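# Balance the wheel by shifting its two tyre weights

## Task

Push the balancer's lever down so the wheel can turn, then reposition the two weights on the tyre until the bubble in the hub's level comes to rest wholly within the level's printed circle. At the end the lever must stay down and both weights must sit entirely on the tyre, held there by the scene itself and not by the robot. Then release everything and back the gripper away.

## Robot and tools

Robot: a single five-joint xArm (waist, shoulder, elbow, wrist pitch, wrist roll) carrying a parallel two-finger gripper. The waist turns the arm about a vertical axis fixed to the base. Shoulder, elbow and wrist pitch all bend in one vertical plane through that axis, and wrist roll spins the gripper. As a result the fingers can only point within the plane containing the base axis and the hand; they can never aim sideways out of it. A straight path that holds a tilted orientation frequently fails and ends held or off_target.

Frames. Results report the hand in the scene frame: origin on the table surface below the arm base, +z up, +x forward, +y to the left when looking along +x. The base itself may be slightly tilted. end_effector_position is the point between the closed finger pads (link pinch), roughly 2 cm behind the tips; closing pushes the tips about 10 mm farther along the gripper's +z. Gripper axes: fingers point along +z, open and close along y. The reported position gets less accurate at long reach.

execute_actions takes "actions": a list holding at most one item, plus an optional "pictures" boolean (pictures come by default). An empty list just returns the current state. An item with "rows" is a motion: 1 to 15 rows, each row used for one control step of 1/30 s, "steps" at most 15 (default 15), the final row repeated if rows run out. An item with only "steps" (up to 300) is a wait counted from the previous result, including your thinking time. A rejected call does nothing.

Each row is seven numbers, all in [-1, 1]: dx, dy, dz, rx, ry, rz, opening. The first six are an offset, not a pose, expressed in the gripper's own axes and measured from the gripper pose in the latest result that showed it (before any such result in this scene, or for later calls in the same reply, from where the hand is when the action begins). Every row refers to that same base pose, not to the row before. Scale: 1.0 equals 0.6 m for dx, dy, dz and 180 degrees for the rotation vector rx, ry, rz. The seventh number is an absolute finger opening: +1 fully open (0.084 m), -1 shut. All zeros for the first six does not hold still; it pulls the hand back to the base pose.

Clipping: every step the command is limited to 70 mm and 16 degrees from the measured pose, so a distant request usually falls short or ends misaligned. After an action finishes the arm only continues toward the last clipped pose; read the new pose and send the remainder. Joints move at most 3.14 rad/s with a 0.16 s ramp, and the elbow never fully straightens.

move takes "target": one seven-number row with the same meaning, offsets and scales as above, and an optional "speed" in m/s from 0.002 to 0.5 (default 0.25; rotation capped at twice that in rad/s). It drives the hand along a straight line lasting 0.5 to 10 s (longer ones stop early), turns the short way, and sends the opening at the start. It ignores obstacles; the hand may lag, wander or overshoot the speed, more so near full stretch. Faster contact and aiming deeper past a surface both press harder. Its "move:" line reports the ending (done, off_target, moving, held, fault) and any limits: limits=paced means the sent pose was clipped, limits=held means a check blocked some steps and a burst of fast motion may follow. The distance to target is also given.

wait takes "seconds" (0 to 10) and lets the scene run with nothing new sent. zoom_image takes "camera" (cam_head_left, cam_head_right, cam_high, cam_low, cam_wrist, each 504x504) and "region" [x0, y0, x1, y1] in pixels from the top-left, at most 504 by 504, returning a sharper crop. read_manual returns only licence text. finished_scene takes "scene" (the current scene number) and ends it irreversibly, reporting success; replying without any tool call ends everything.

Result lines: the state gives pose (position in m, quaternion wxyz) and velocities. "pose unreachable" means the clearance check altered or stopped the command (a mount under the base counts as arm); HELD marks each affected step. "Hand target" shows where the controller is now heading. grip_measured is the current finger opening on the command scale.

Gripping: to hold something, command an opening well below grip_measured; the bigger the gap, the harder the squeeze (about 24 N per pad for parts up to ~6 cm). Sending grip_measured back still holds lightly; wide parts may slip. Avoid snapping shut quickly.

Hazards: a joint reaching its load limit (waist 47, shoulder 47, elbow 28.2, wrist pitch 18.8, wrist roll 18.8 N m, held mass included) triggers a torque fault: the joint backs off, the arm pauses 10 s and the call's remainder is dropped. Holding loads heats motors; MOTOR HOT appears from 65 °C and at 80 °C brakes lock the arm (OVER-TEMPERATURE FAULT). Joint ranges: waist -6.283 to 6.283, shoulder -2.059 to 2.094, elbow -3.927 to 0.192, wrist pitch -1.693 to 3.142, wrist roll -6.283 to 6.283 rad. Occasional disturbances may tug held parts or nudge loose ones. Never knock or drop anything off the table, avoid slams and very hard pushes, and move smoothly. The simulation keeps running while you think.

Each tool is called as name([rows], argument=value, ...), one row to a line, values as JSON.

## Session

execute_actions(actions=[])

Scene clock: 0.00 s of 6000.00 s.
end_effector_position=(+0.3519, +0.1796, +0.1385) grip_measured=+1.00 end_effector_quat_wxyz=(+0.117, +0.939, +0.101, -0.307) end_effector_velocity=(-0.000, -0.000, -0.000) end_effector_angular_velocity=(-0.000, +0.001, +0.000)
Joint positions: [ 0.437  0.609 -1.353  1.428  0.258  0.084]
Joint velocities: [ 0.     0.001  0.    -0.    -0.     0.   ]
Hand target: +0.352, +0.180, +0.139; +0.117, +0.939, +0.101, -0.307

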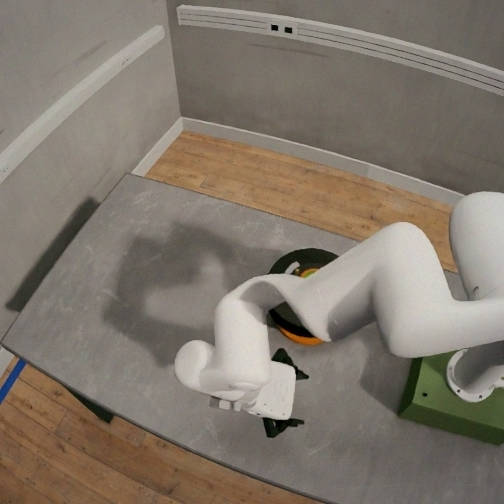

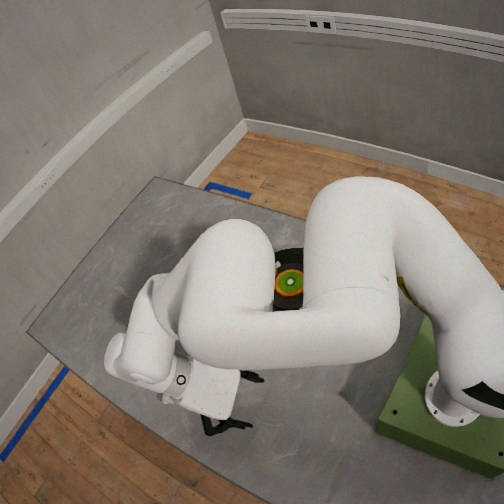

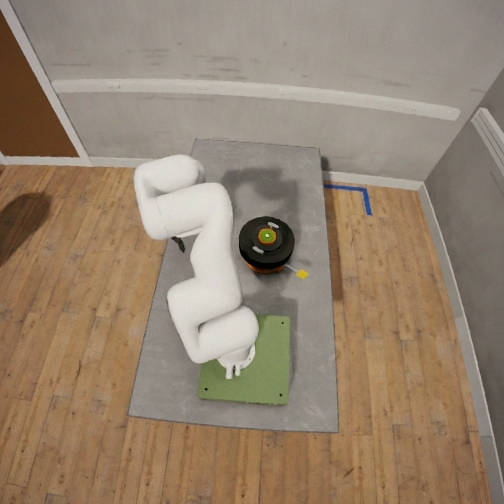

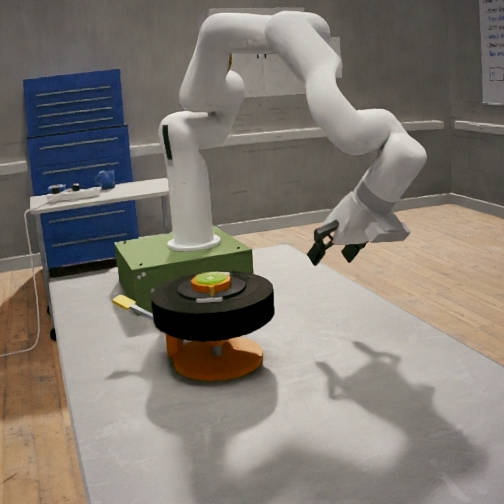

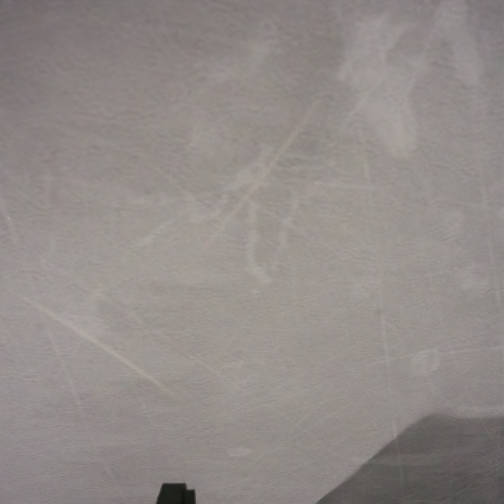

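move(target=[-0.4042,0.6078,-0.0815,0.076,0.1994,0.0656,1], speed=0.35)

Scene clock: 10.17 s of 6000.00 s.
end_effector_position=(+0.2827, -0.1823, +0.3792) grip_measured=+1.00 end_effector_quat_wxyz=(-0.006, +1.000, +0.000, +0.003) end_effector_velocity=(-0.000, -0.003, +0.003) end_effector_angular_velocity=(-0.004, -0.007, -0.003)
Joint positions: [-0.597 -0.487 -0.805  1.301 -0.563  0.084]
Joint velocities: [-0.007 -0.004 -0.004 -0.001 -0.004  0.   ]
Hand target: +0.283, -0.183, +0.380; -0.006, +1.000, -0.000, +0.003
Off the commanded pose: 0.001 m, 1 deg.
After step 90, 5.40 s passed at rest.
move: done

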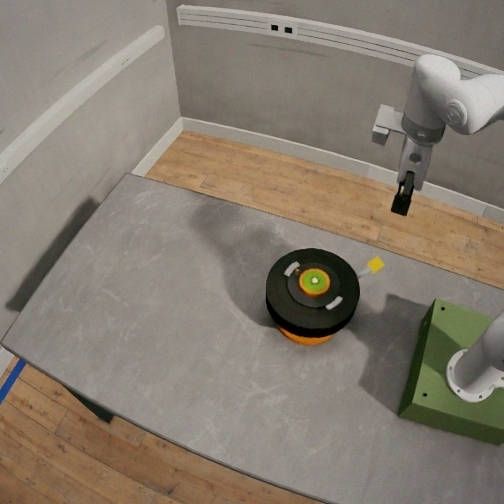

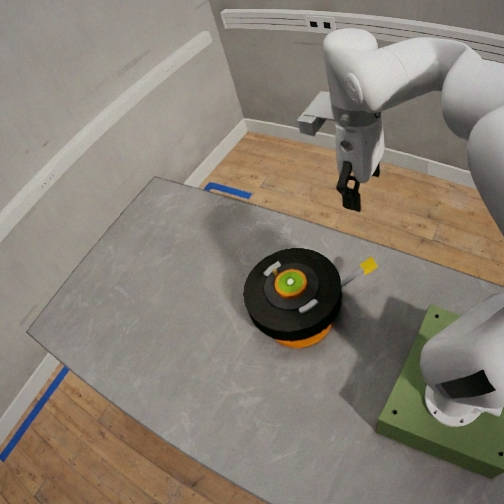

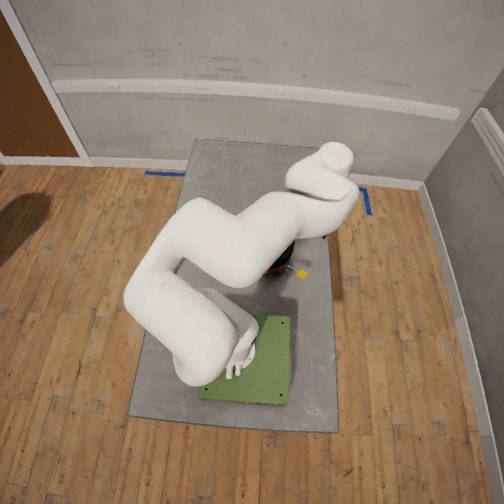

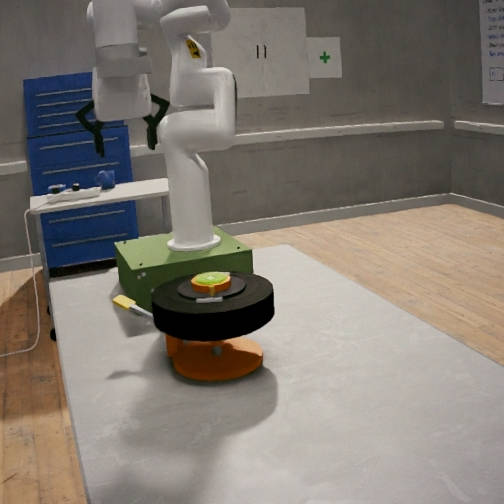

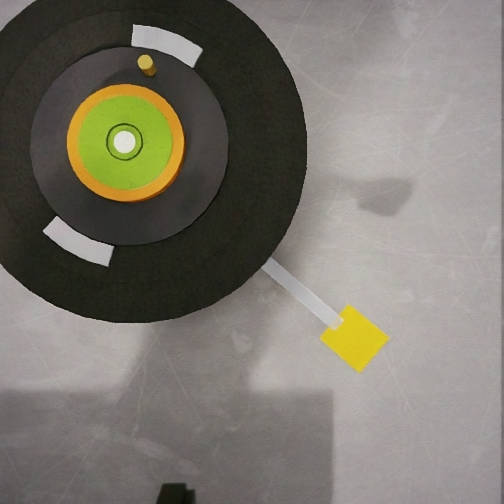

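execute_actions(actions=[])

Scene clock: 21.63 s of 6000.00 s.
end_effector_position=(+0.2826, -0.1828, +0.3797) grip_measured=+1.00 end_effector_quat_wxyz=(-0.006, +1.000, -0.000, +0.003) end_effector_velocity=(+0.000, +0.000, +0.000) end_effector_angular_velocity=(+0.000, +0.000, +0.000)
Joint positions: [-0.599 -0.488 -0.806  1.301 -0.563  0.084]
Joint velocities: [ 0.  0. -0.  0. -0. -0.]
Hand target: +0.283, -0.183, +0.380; -0.006, +1.000, -0.000, +0.003
Off the commanded pose: 0.001 m, 1 deg.
Steps of this call (steps 1 to 90: nothing new was sent; then 8.47 s passed at rest). Readings (end_effector_position):
1: (+0.2827, -0.1824, +0.3793)
2: (+0.2827, -0.1824, +0.3794)
4: (+0.2827, -0.1825, +0.3795)
8: (+0.2826, -0.1827, +0.3796)
90: the state above

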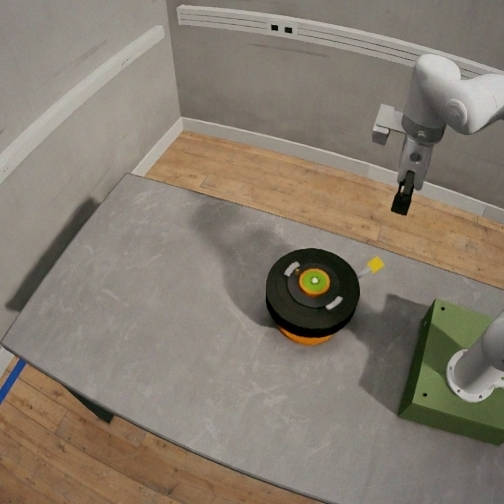

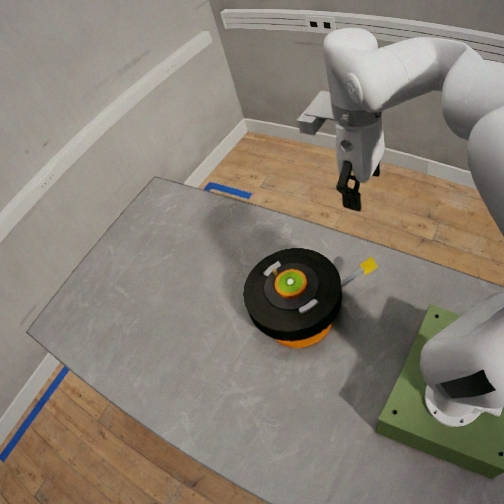

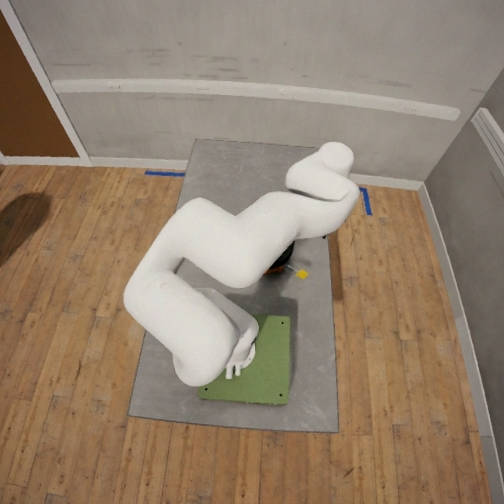

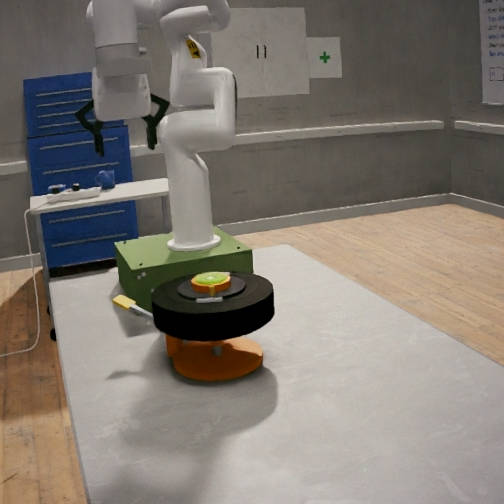

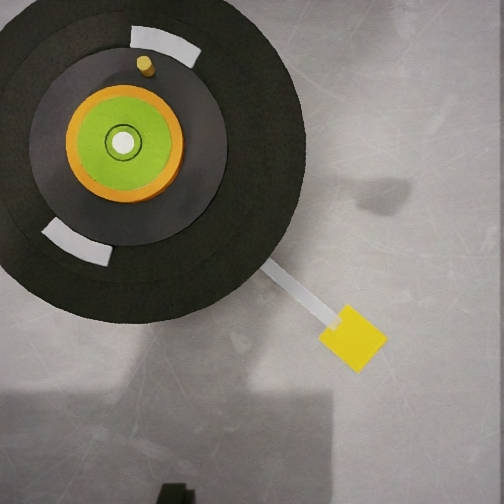

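move(target=[0.019, 0.057, 0.37, 0, 0, 0.228, -1], speed=0.2)

Scene clock: 30.57 s of 6000.00 s.
end_effector_position=(+0.2960, -0.2148, +0.1577) grip_measured=-1.00 end_effector_quat_wxyz=(-0.006, +0.937, -0.351, +0.002) end_effector_velocity=(-0.000, +0.000, -0.001) end_effector_angular_velocity=(+0.001, +0.002, -0.002)
Joint positions: [-0.661 -0.026 -0.527  0.56   0.091  0.   ]
Joint velocities: [ 0.     0.004  0.001 -0.003  0.002  0.   ]
Hand target: +0.296, -0.215, +0.157; -0.007, +0.936, -0.351, +0.001
Off the commanded pose: 0.001 m, 0 deg.
After step 90, 3.70 s passed at rest.
move: done

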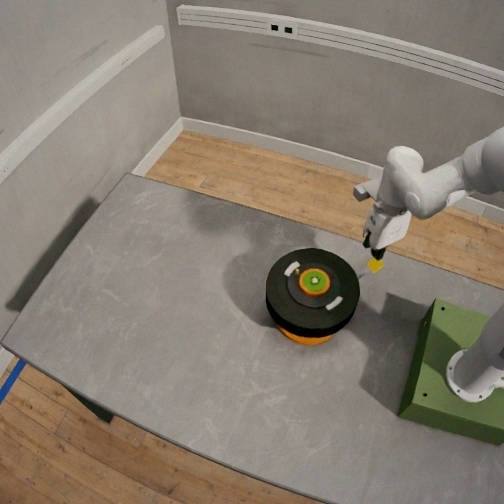

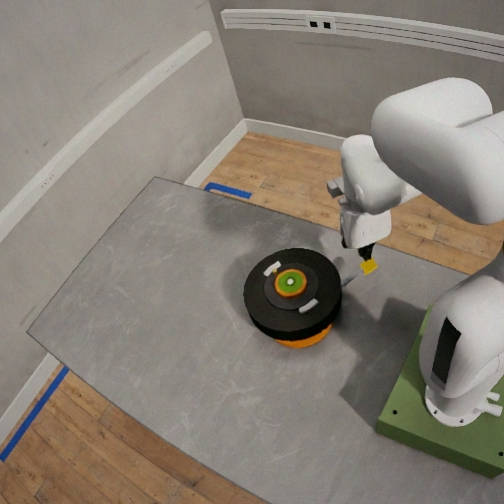

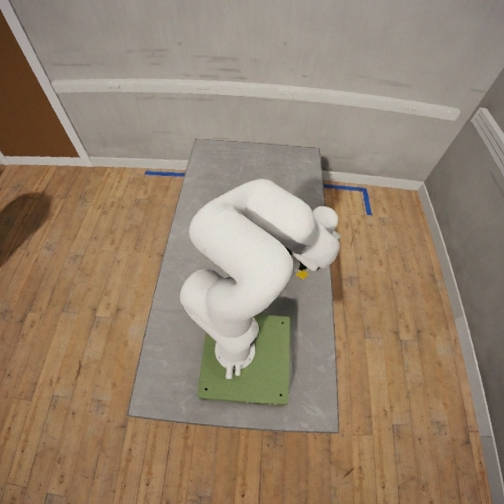

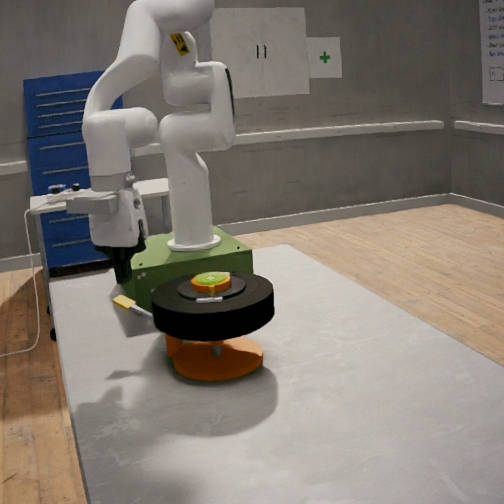

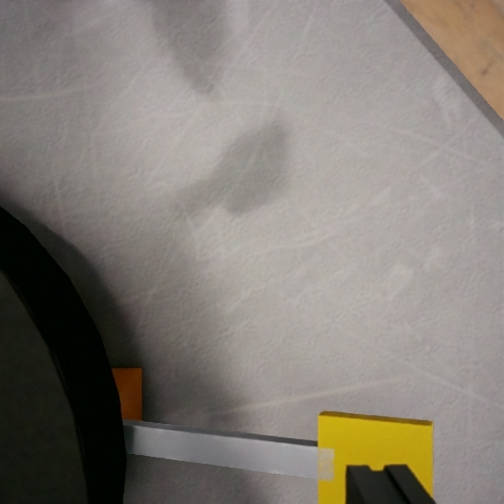

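move(target=[0.003, 0.011, 0.05, 0, 0, 0, -1], speed=0.08)

move(target=[0, 0, 0.086, 0, 0, 0, -1], speed=0.035)

Scene clock: 34.57 s of 6000.00 s.
end_effector_position=(+0.2935, -0.2207, +0.1278) grip_measured=-1.00 end_effector_quat_wxyz=(-0.006, +0.937, -0.351, +0.002) end_effector_velocity=(+0.000, -0.000, -0.001) end_effector_angular_velocity=(-0.001, -0.001, +0.000)
Joint positions: [-0.679  0.073 -0.523  0.457  0.072  0.   ]
Joint velocities: [-0.     0.003 -0.001 -0.003 -0.     0.   ]
Hand target: +0.293, -0.221, +0.128; -0.007, +0.937, -0.351, +0.002
Off the commanded pose: 0.000 m, 0 deg.
After step 90, 0.20 s passed at rest.
move: done

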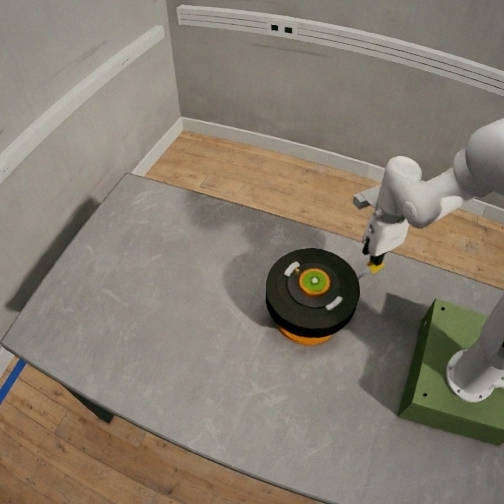

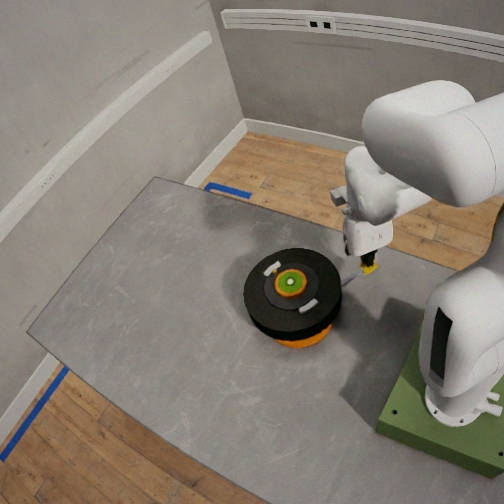

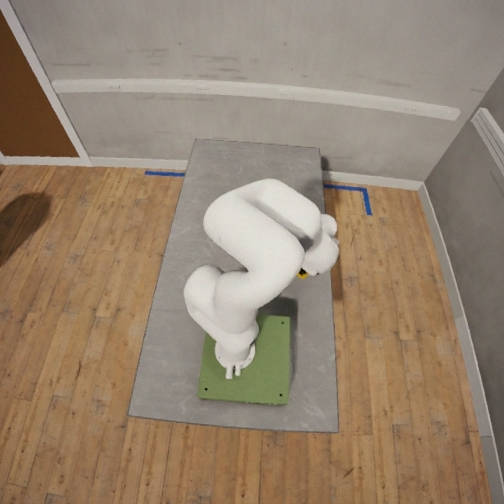

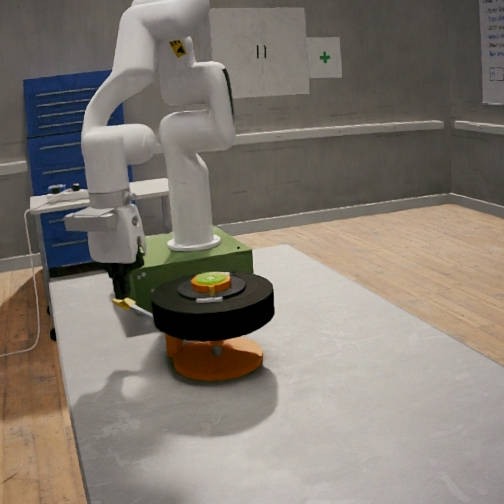

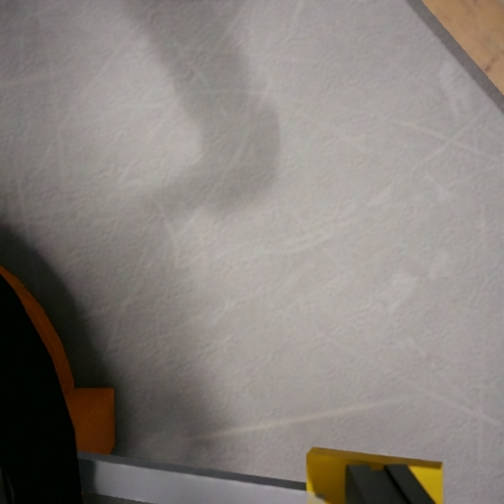

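Scene clock: 36.33 s of 6000.00 s.
end_effector_position=(+0.2940, -0.2203, +0.0763) grip_measured=-1.00 end_effector_quat_wxyz=(-0.006, +0.937, -0.351, +0.002) end_effector_velocity=(+0.001, -0.001, +0.000) end_effector_angular_velocity=(-0.002, -0.003, -0.000)
Joint positions: [-0.679  0.256 -0.535  0.285  0.072  0.   ]
Joint velocities: [-0.     0.001 -0.001 -0.003 -0.     0.   ]
Hand target: +0.294, -0.220, +0.076; -0.006, +0.937, -0.351, +0.002
Off the commanded pose: 0.000 m, 0 deg.
move: done

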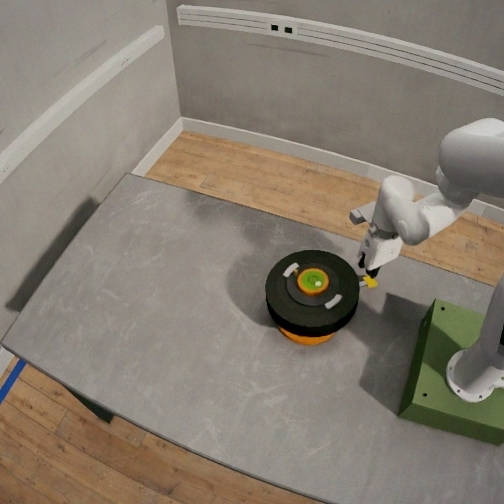

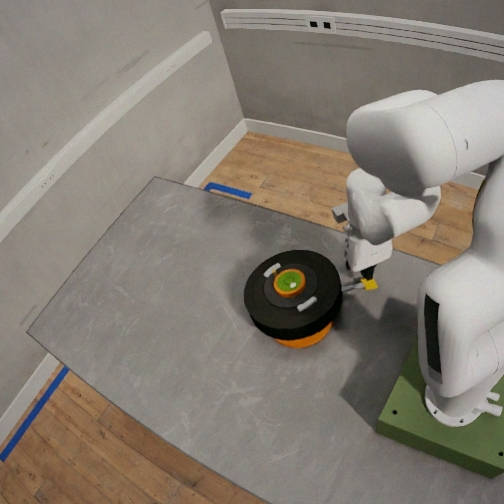

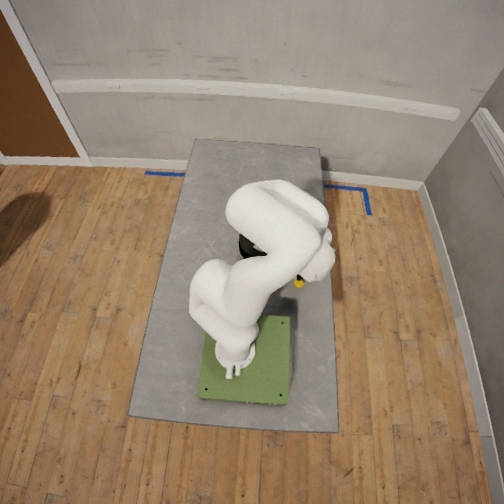

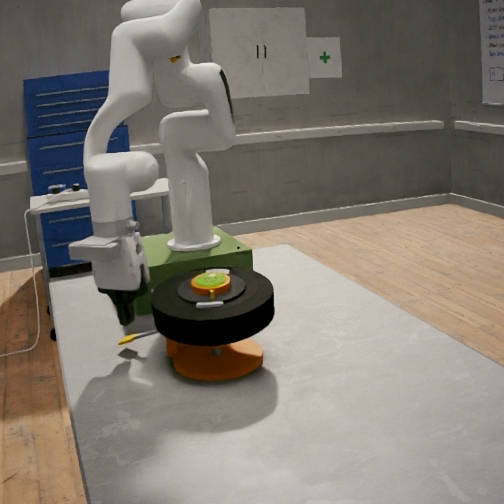

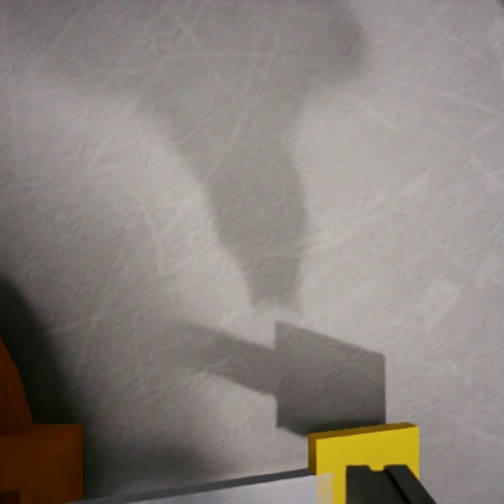

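move(target=[0, 0, -0.25, 0, 0, 0.4, 0.3], speed=0.35)

move(target=[-0.302, -0.212, 0, 0, 0, 0.489, 0.3], speed=0.35)

Scene clock: 45.13 s of 6000.00 s.
end_effector_position=(+0.2925, -0.2216, +0.2261) grip_measured=+0.29 end_effector_quat_wxyz=(+0.006, -0.552, +0.834, +0.003) end_effector_velocity=(-0.000, -0.000, +0.001) end_effector_angular_velocity=(+0.000, +0.000, -0.006)
Joint positions: [-0.679 -0.201 -0.589  0.798  1.328  0.056]
Joint velocities: [-0.001 -0.002 -0.001  0.003  0.006 -0.   ]
Hand target: +0.293, -0.222, +0.226; +0.006, -0.552, +0.834, +0.002
Off the commanded pose: 0.000 m, 0 deg.
After step 90, 3.53 s passed at rest.
move: done

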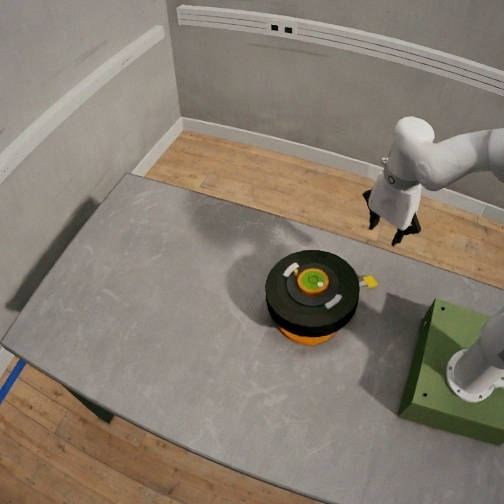

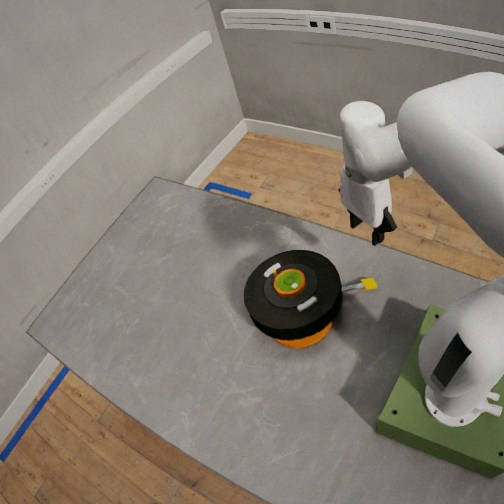

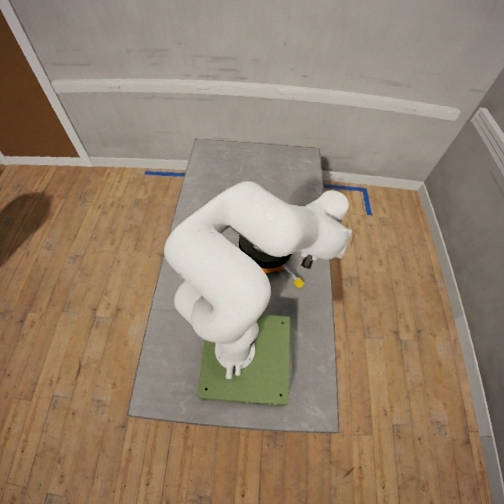

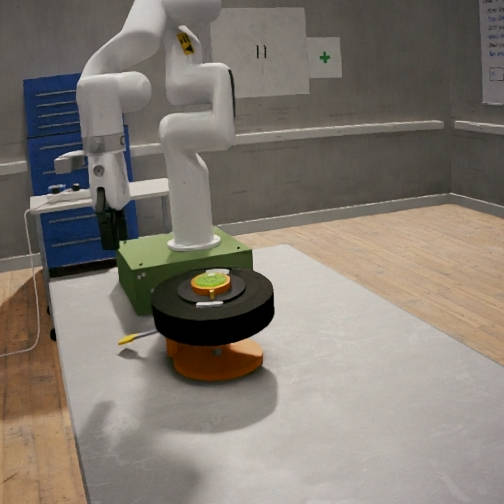

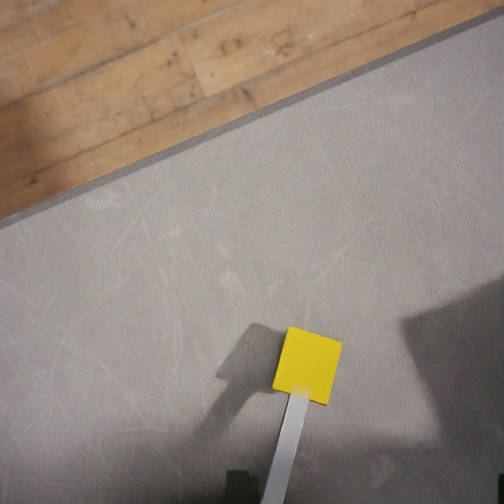

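Scene clock: 47.83 s of 6000.00 s.
end_effector_position=(+0.4801, -0.1043, +0.2289) grip_measured=+0.29 end_effector_quat_wxyz=(+0.003, +0.182, +0.983, +0.005) end_effector_velocity=(+0.001, +0.001, +0.000) end_effector_angular_velocity=(-0.000, -0.000, -0.003)
Joint positions: [-0.247  0.198 -1.056  0.864  3.297  0.056]
Joint velocities: [ 0.001  0.001 -0.003  0.001  0.005  0.   ]
Hand target: +0.480, -0.104, +0.229; +0.003, +0.182, +0.983, +0.005
Off the commanded pose: 0.000 m, 0 deg.
move: done

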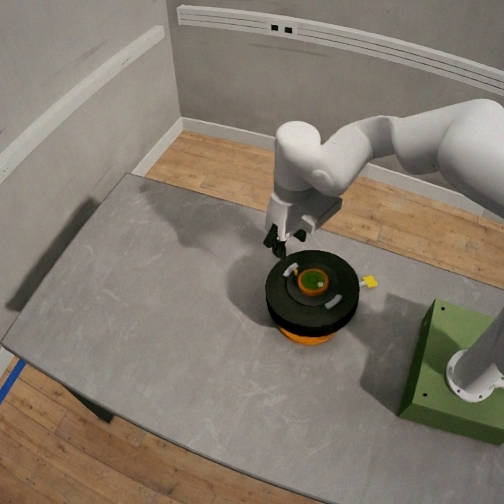

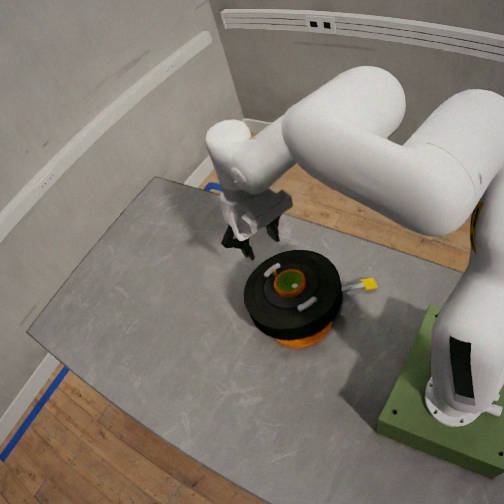

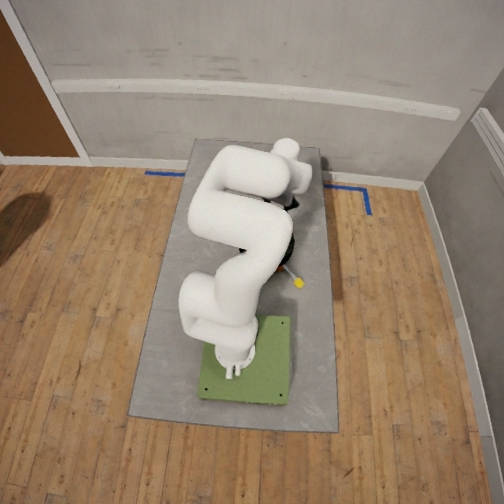

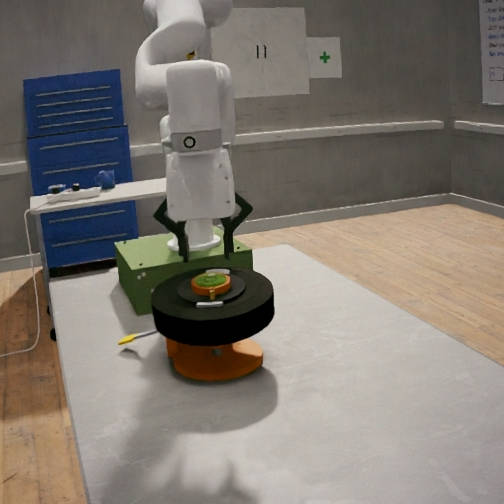

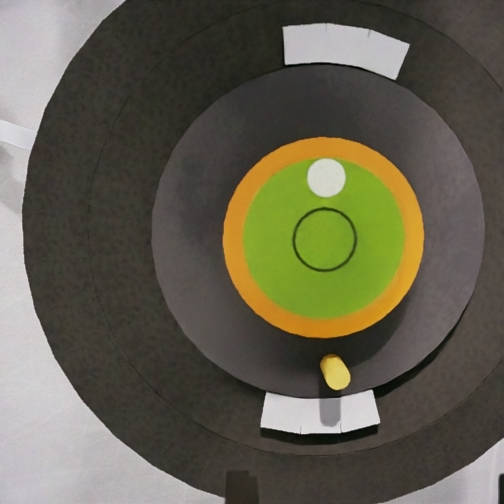

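move(target=[0.0027, -0.010, 0.0815, 0, 0, 0, 0.25], speed=0.1)

Scene clock: 55.73 s of 6000.00 s.
end_effector_position=(+0.4771, -0.1090, +0.1804) grip_measured=+0.24 end_effector_quat_wxyz=(+0.003, +0.182, +0.983, +0.005) end_effector_velocity=(-0.000, -0.000, -0.001) end_effector_angular_velocity=(+0.000, +0.000, -0.000)
Joint positions: [-0.258  0.279 -1.007  0.733  3.285  0.054]
Joint velocities: [-0.001  0.002  0.002 -0.003 -0.     0.   ]
Hand target: +0.477, -0.109, +0.180; +0.003, +0.182, +0.983, +0.005
Off the commanded pose: 0.001 m, 0 deg.
After step 90, 4.07 s passed at rest.
move: done

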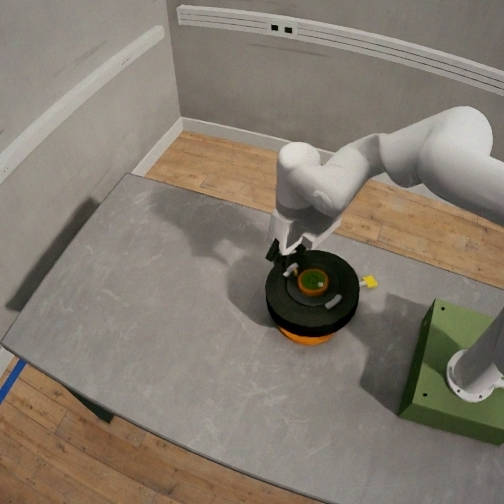

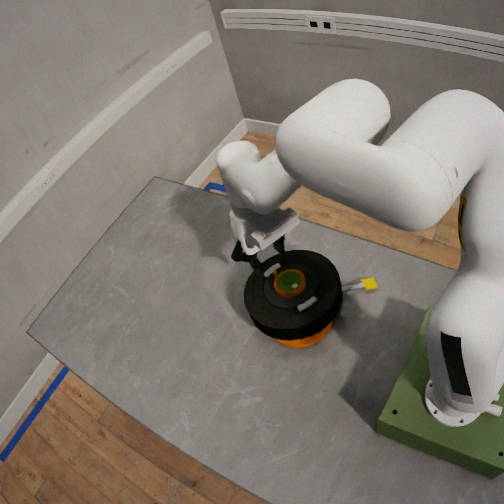

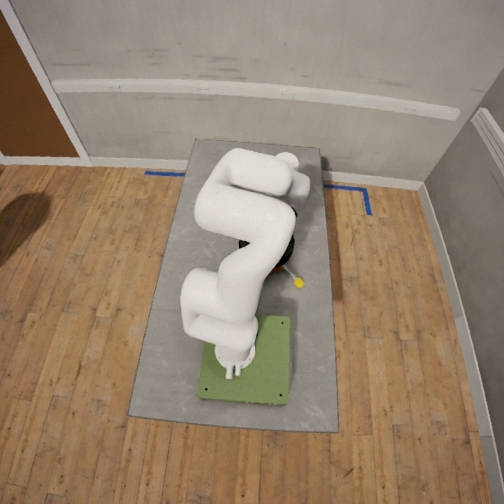

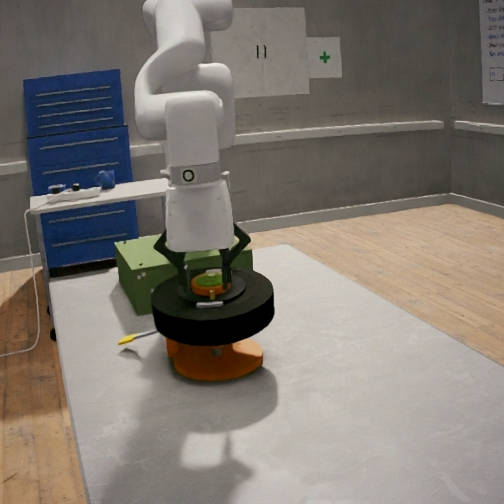

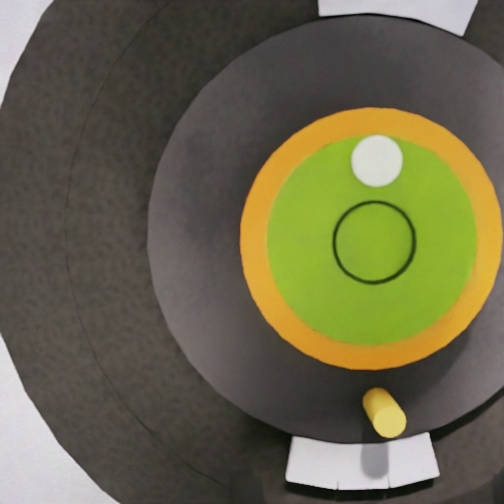

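move(target=[0, 0.002, 0.049, 0, 0, 0, 0.2], speed=0.02)

Scene clock: 60.20 s of 6000.00 s.
end_effector_position=(+0.4778, -0.1077, +0.1511) grip_measured=+0.19 end_effector_quat_wxyz=(+0.003, +0.182, +0.983, +0.005) end_effector_velocity=(+0.000, -0.000, -0.000) end_effector_angular_velocity=(-0.000, -0.001, -0.001)
Joint positions: [-0.256  0.342 -0.996  0.659  3.288  0.052]
Joint velocities: [-0.     0.     0.    -0.002  0.    -0.   ]
Hand target: +0.478, -0.108, +0.151; +0.003, +0.182, +0.983, +0.005
Off the commanded pose: 0.000 m, 0 deg.
move: done

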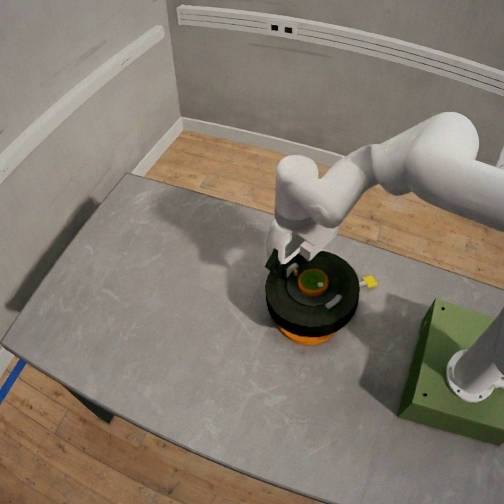

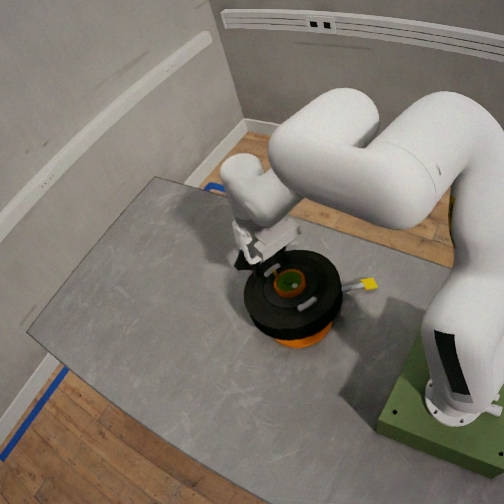

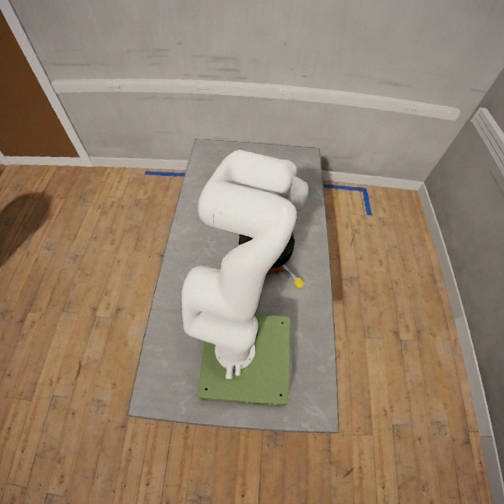

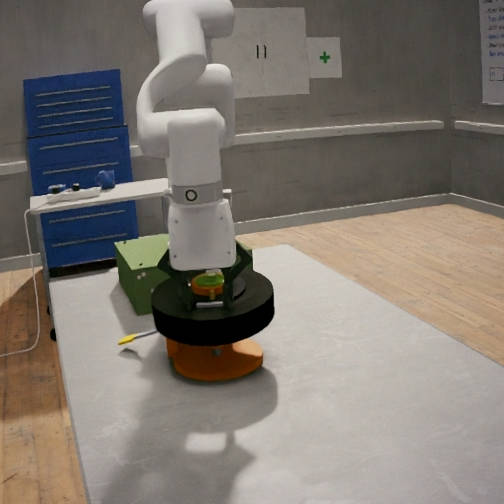

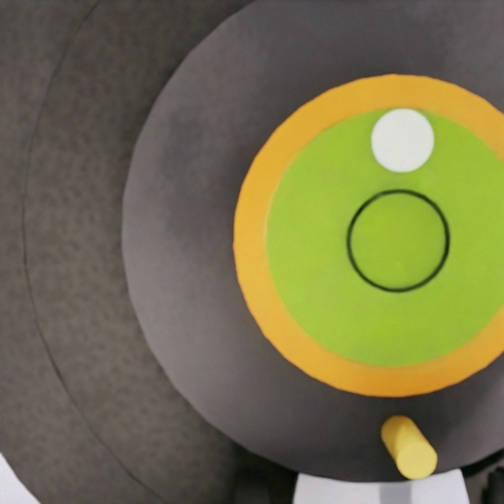

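zoom_image(camera="cam_low", region=[160, 250, 270, 330])

Region (160, 250, 270, 330) of cam_low's 504x504 image, scaled by 4.582, with more detail than that image has; it fills the top 367 rows of this view, and the rest is white.

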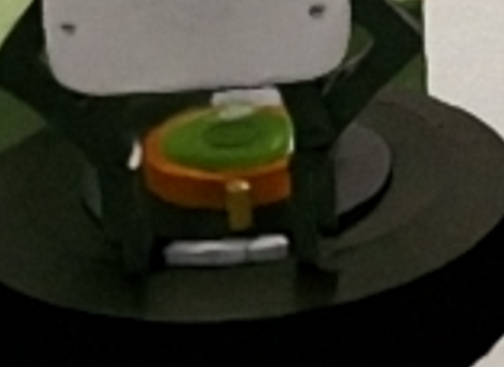

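move(target=[0, 0, 0.005, 0, 0, 0, 0.2], speed=0.01)

move(target=[0, 0, 0, 0, 0, 0, -0.4], speed=0.01)

Scene clock: 64.63 s of 6000.00 s.
end_effector_position=(+0.4783, -0.1077, +0.1490) grip_measured=+0.19 end_effector_quat_wxyz=(+0.004, +0.182, +0.983, +0.005) end_effector_velocity=(-0.000, +0.000, -0.002) end_effector_angular_velocity=(+0.000, +0.001, -0.000)
Joint positions: [-0.256  0.347 -0.995  0.652  3.288  0.052]
Joint velocities: [ 0.     0.003  0.001 -0.003  0.     0.   ]
Hand target: +0.478, -0.108, +0.148; +0.003, +0.182, +0.983, +0.005
Off the commanded pose: 0.001 m, 0 deg.
After step 90, 0.73 s passed at rest.
move: done

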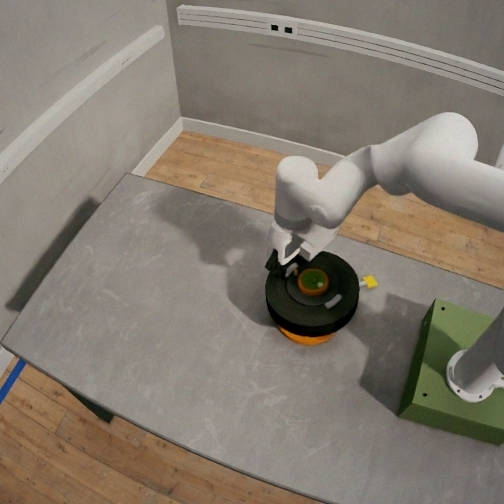

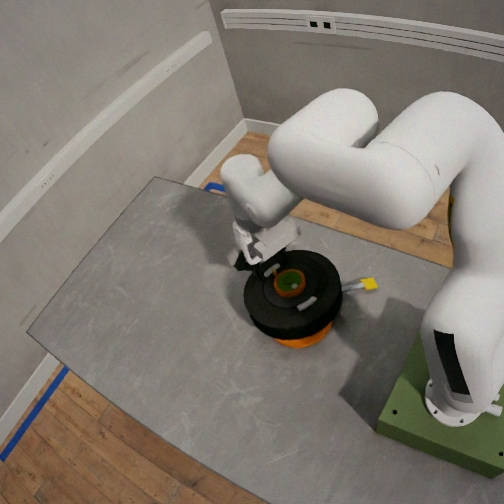

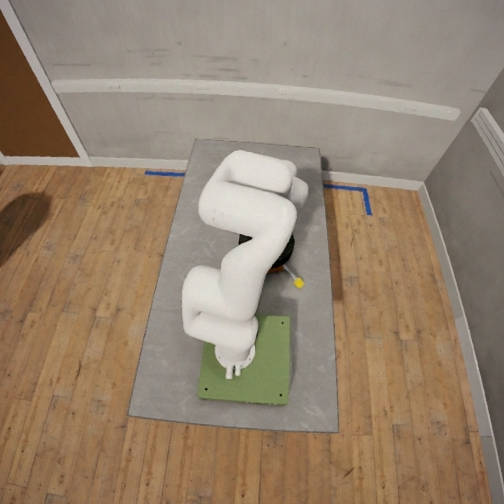

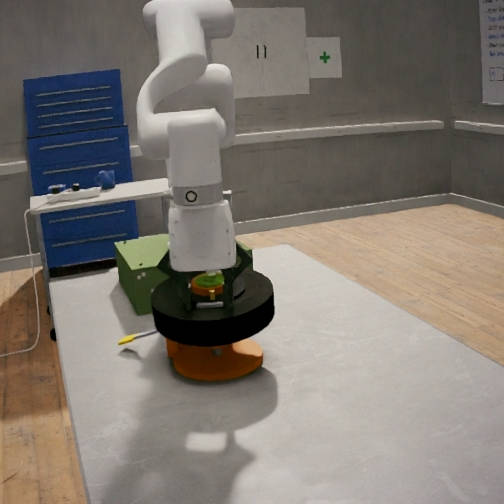

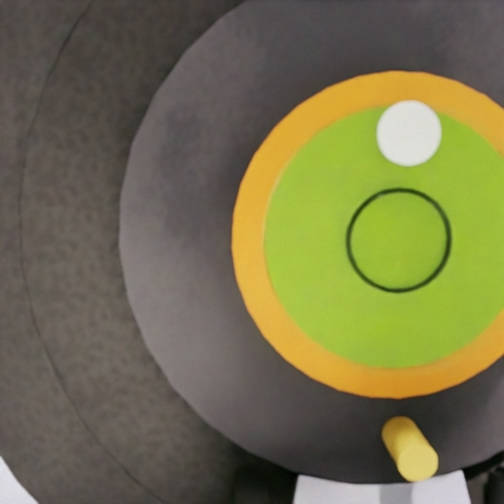

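Scene clock: 65.13 s of 6000.00 s.
end_effector_position=(+0.4794, -0.1080, +0.1500) grip_measured=-0.08 end_effector_quat_wxyz=(+0.006, +0.182, +0.983, +0.005) end_effector_velocity=(-0.001, +0.000, -0.001) end_effector_angular_velocity=(+0.001, +0.004, +0.000)
Joint positions: [-0.256  0.347 -0.997  0.651  3.288  0.041]
Joint velocities: [-0.     0.001  0.002  0.001 -0.     0.   ]
Hand target: +0.478, -0.108, +0.149; +0.004, +0.182, +0.983, +0.005
Off the commanded pose: 0.002 m, 0 deg.
move: done

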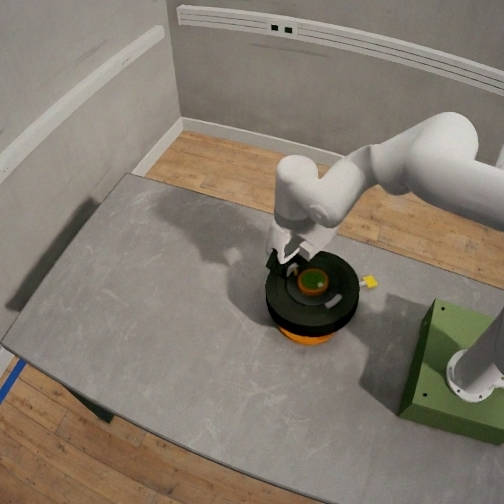

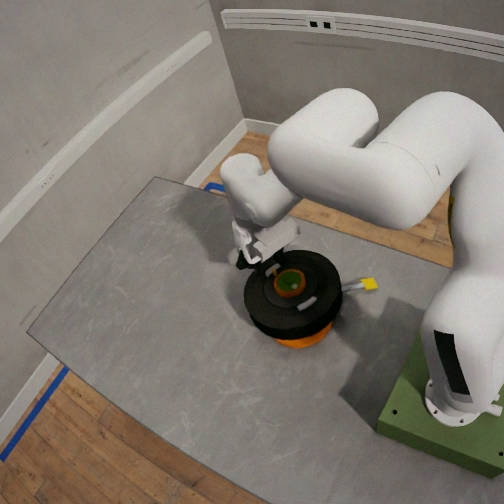

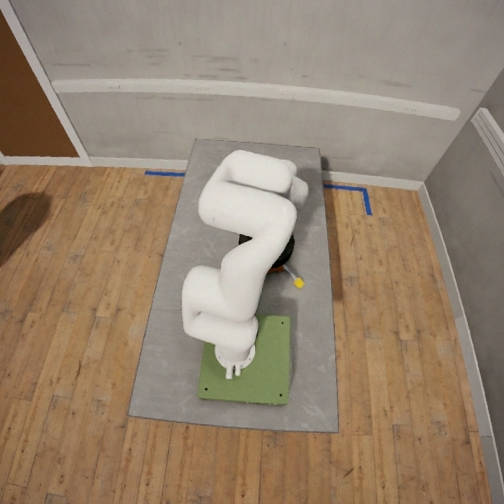

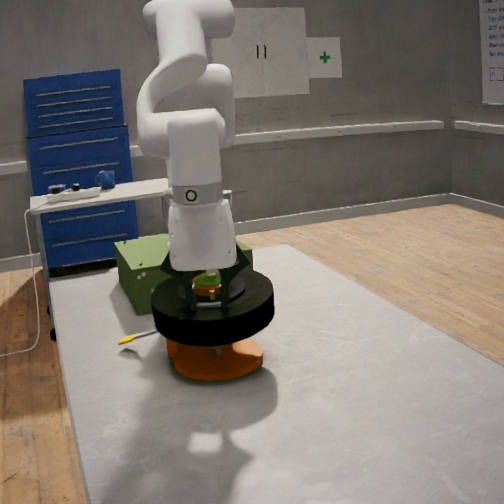

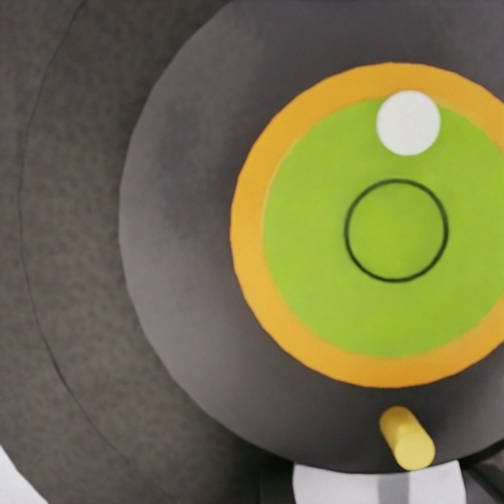

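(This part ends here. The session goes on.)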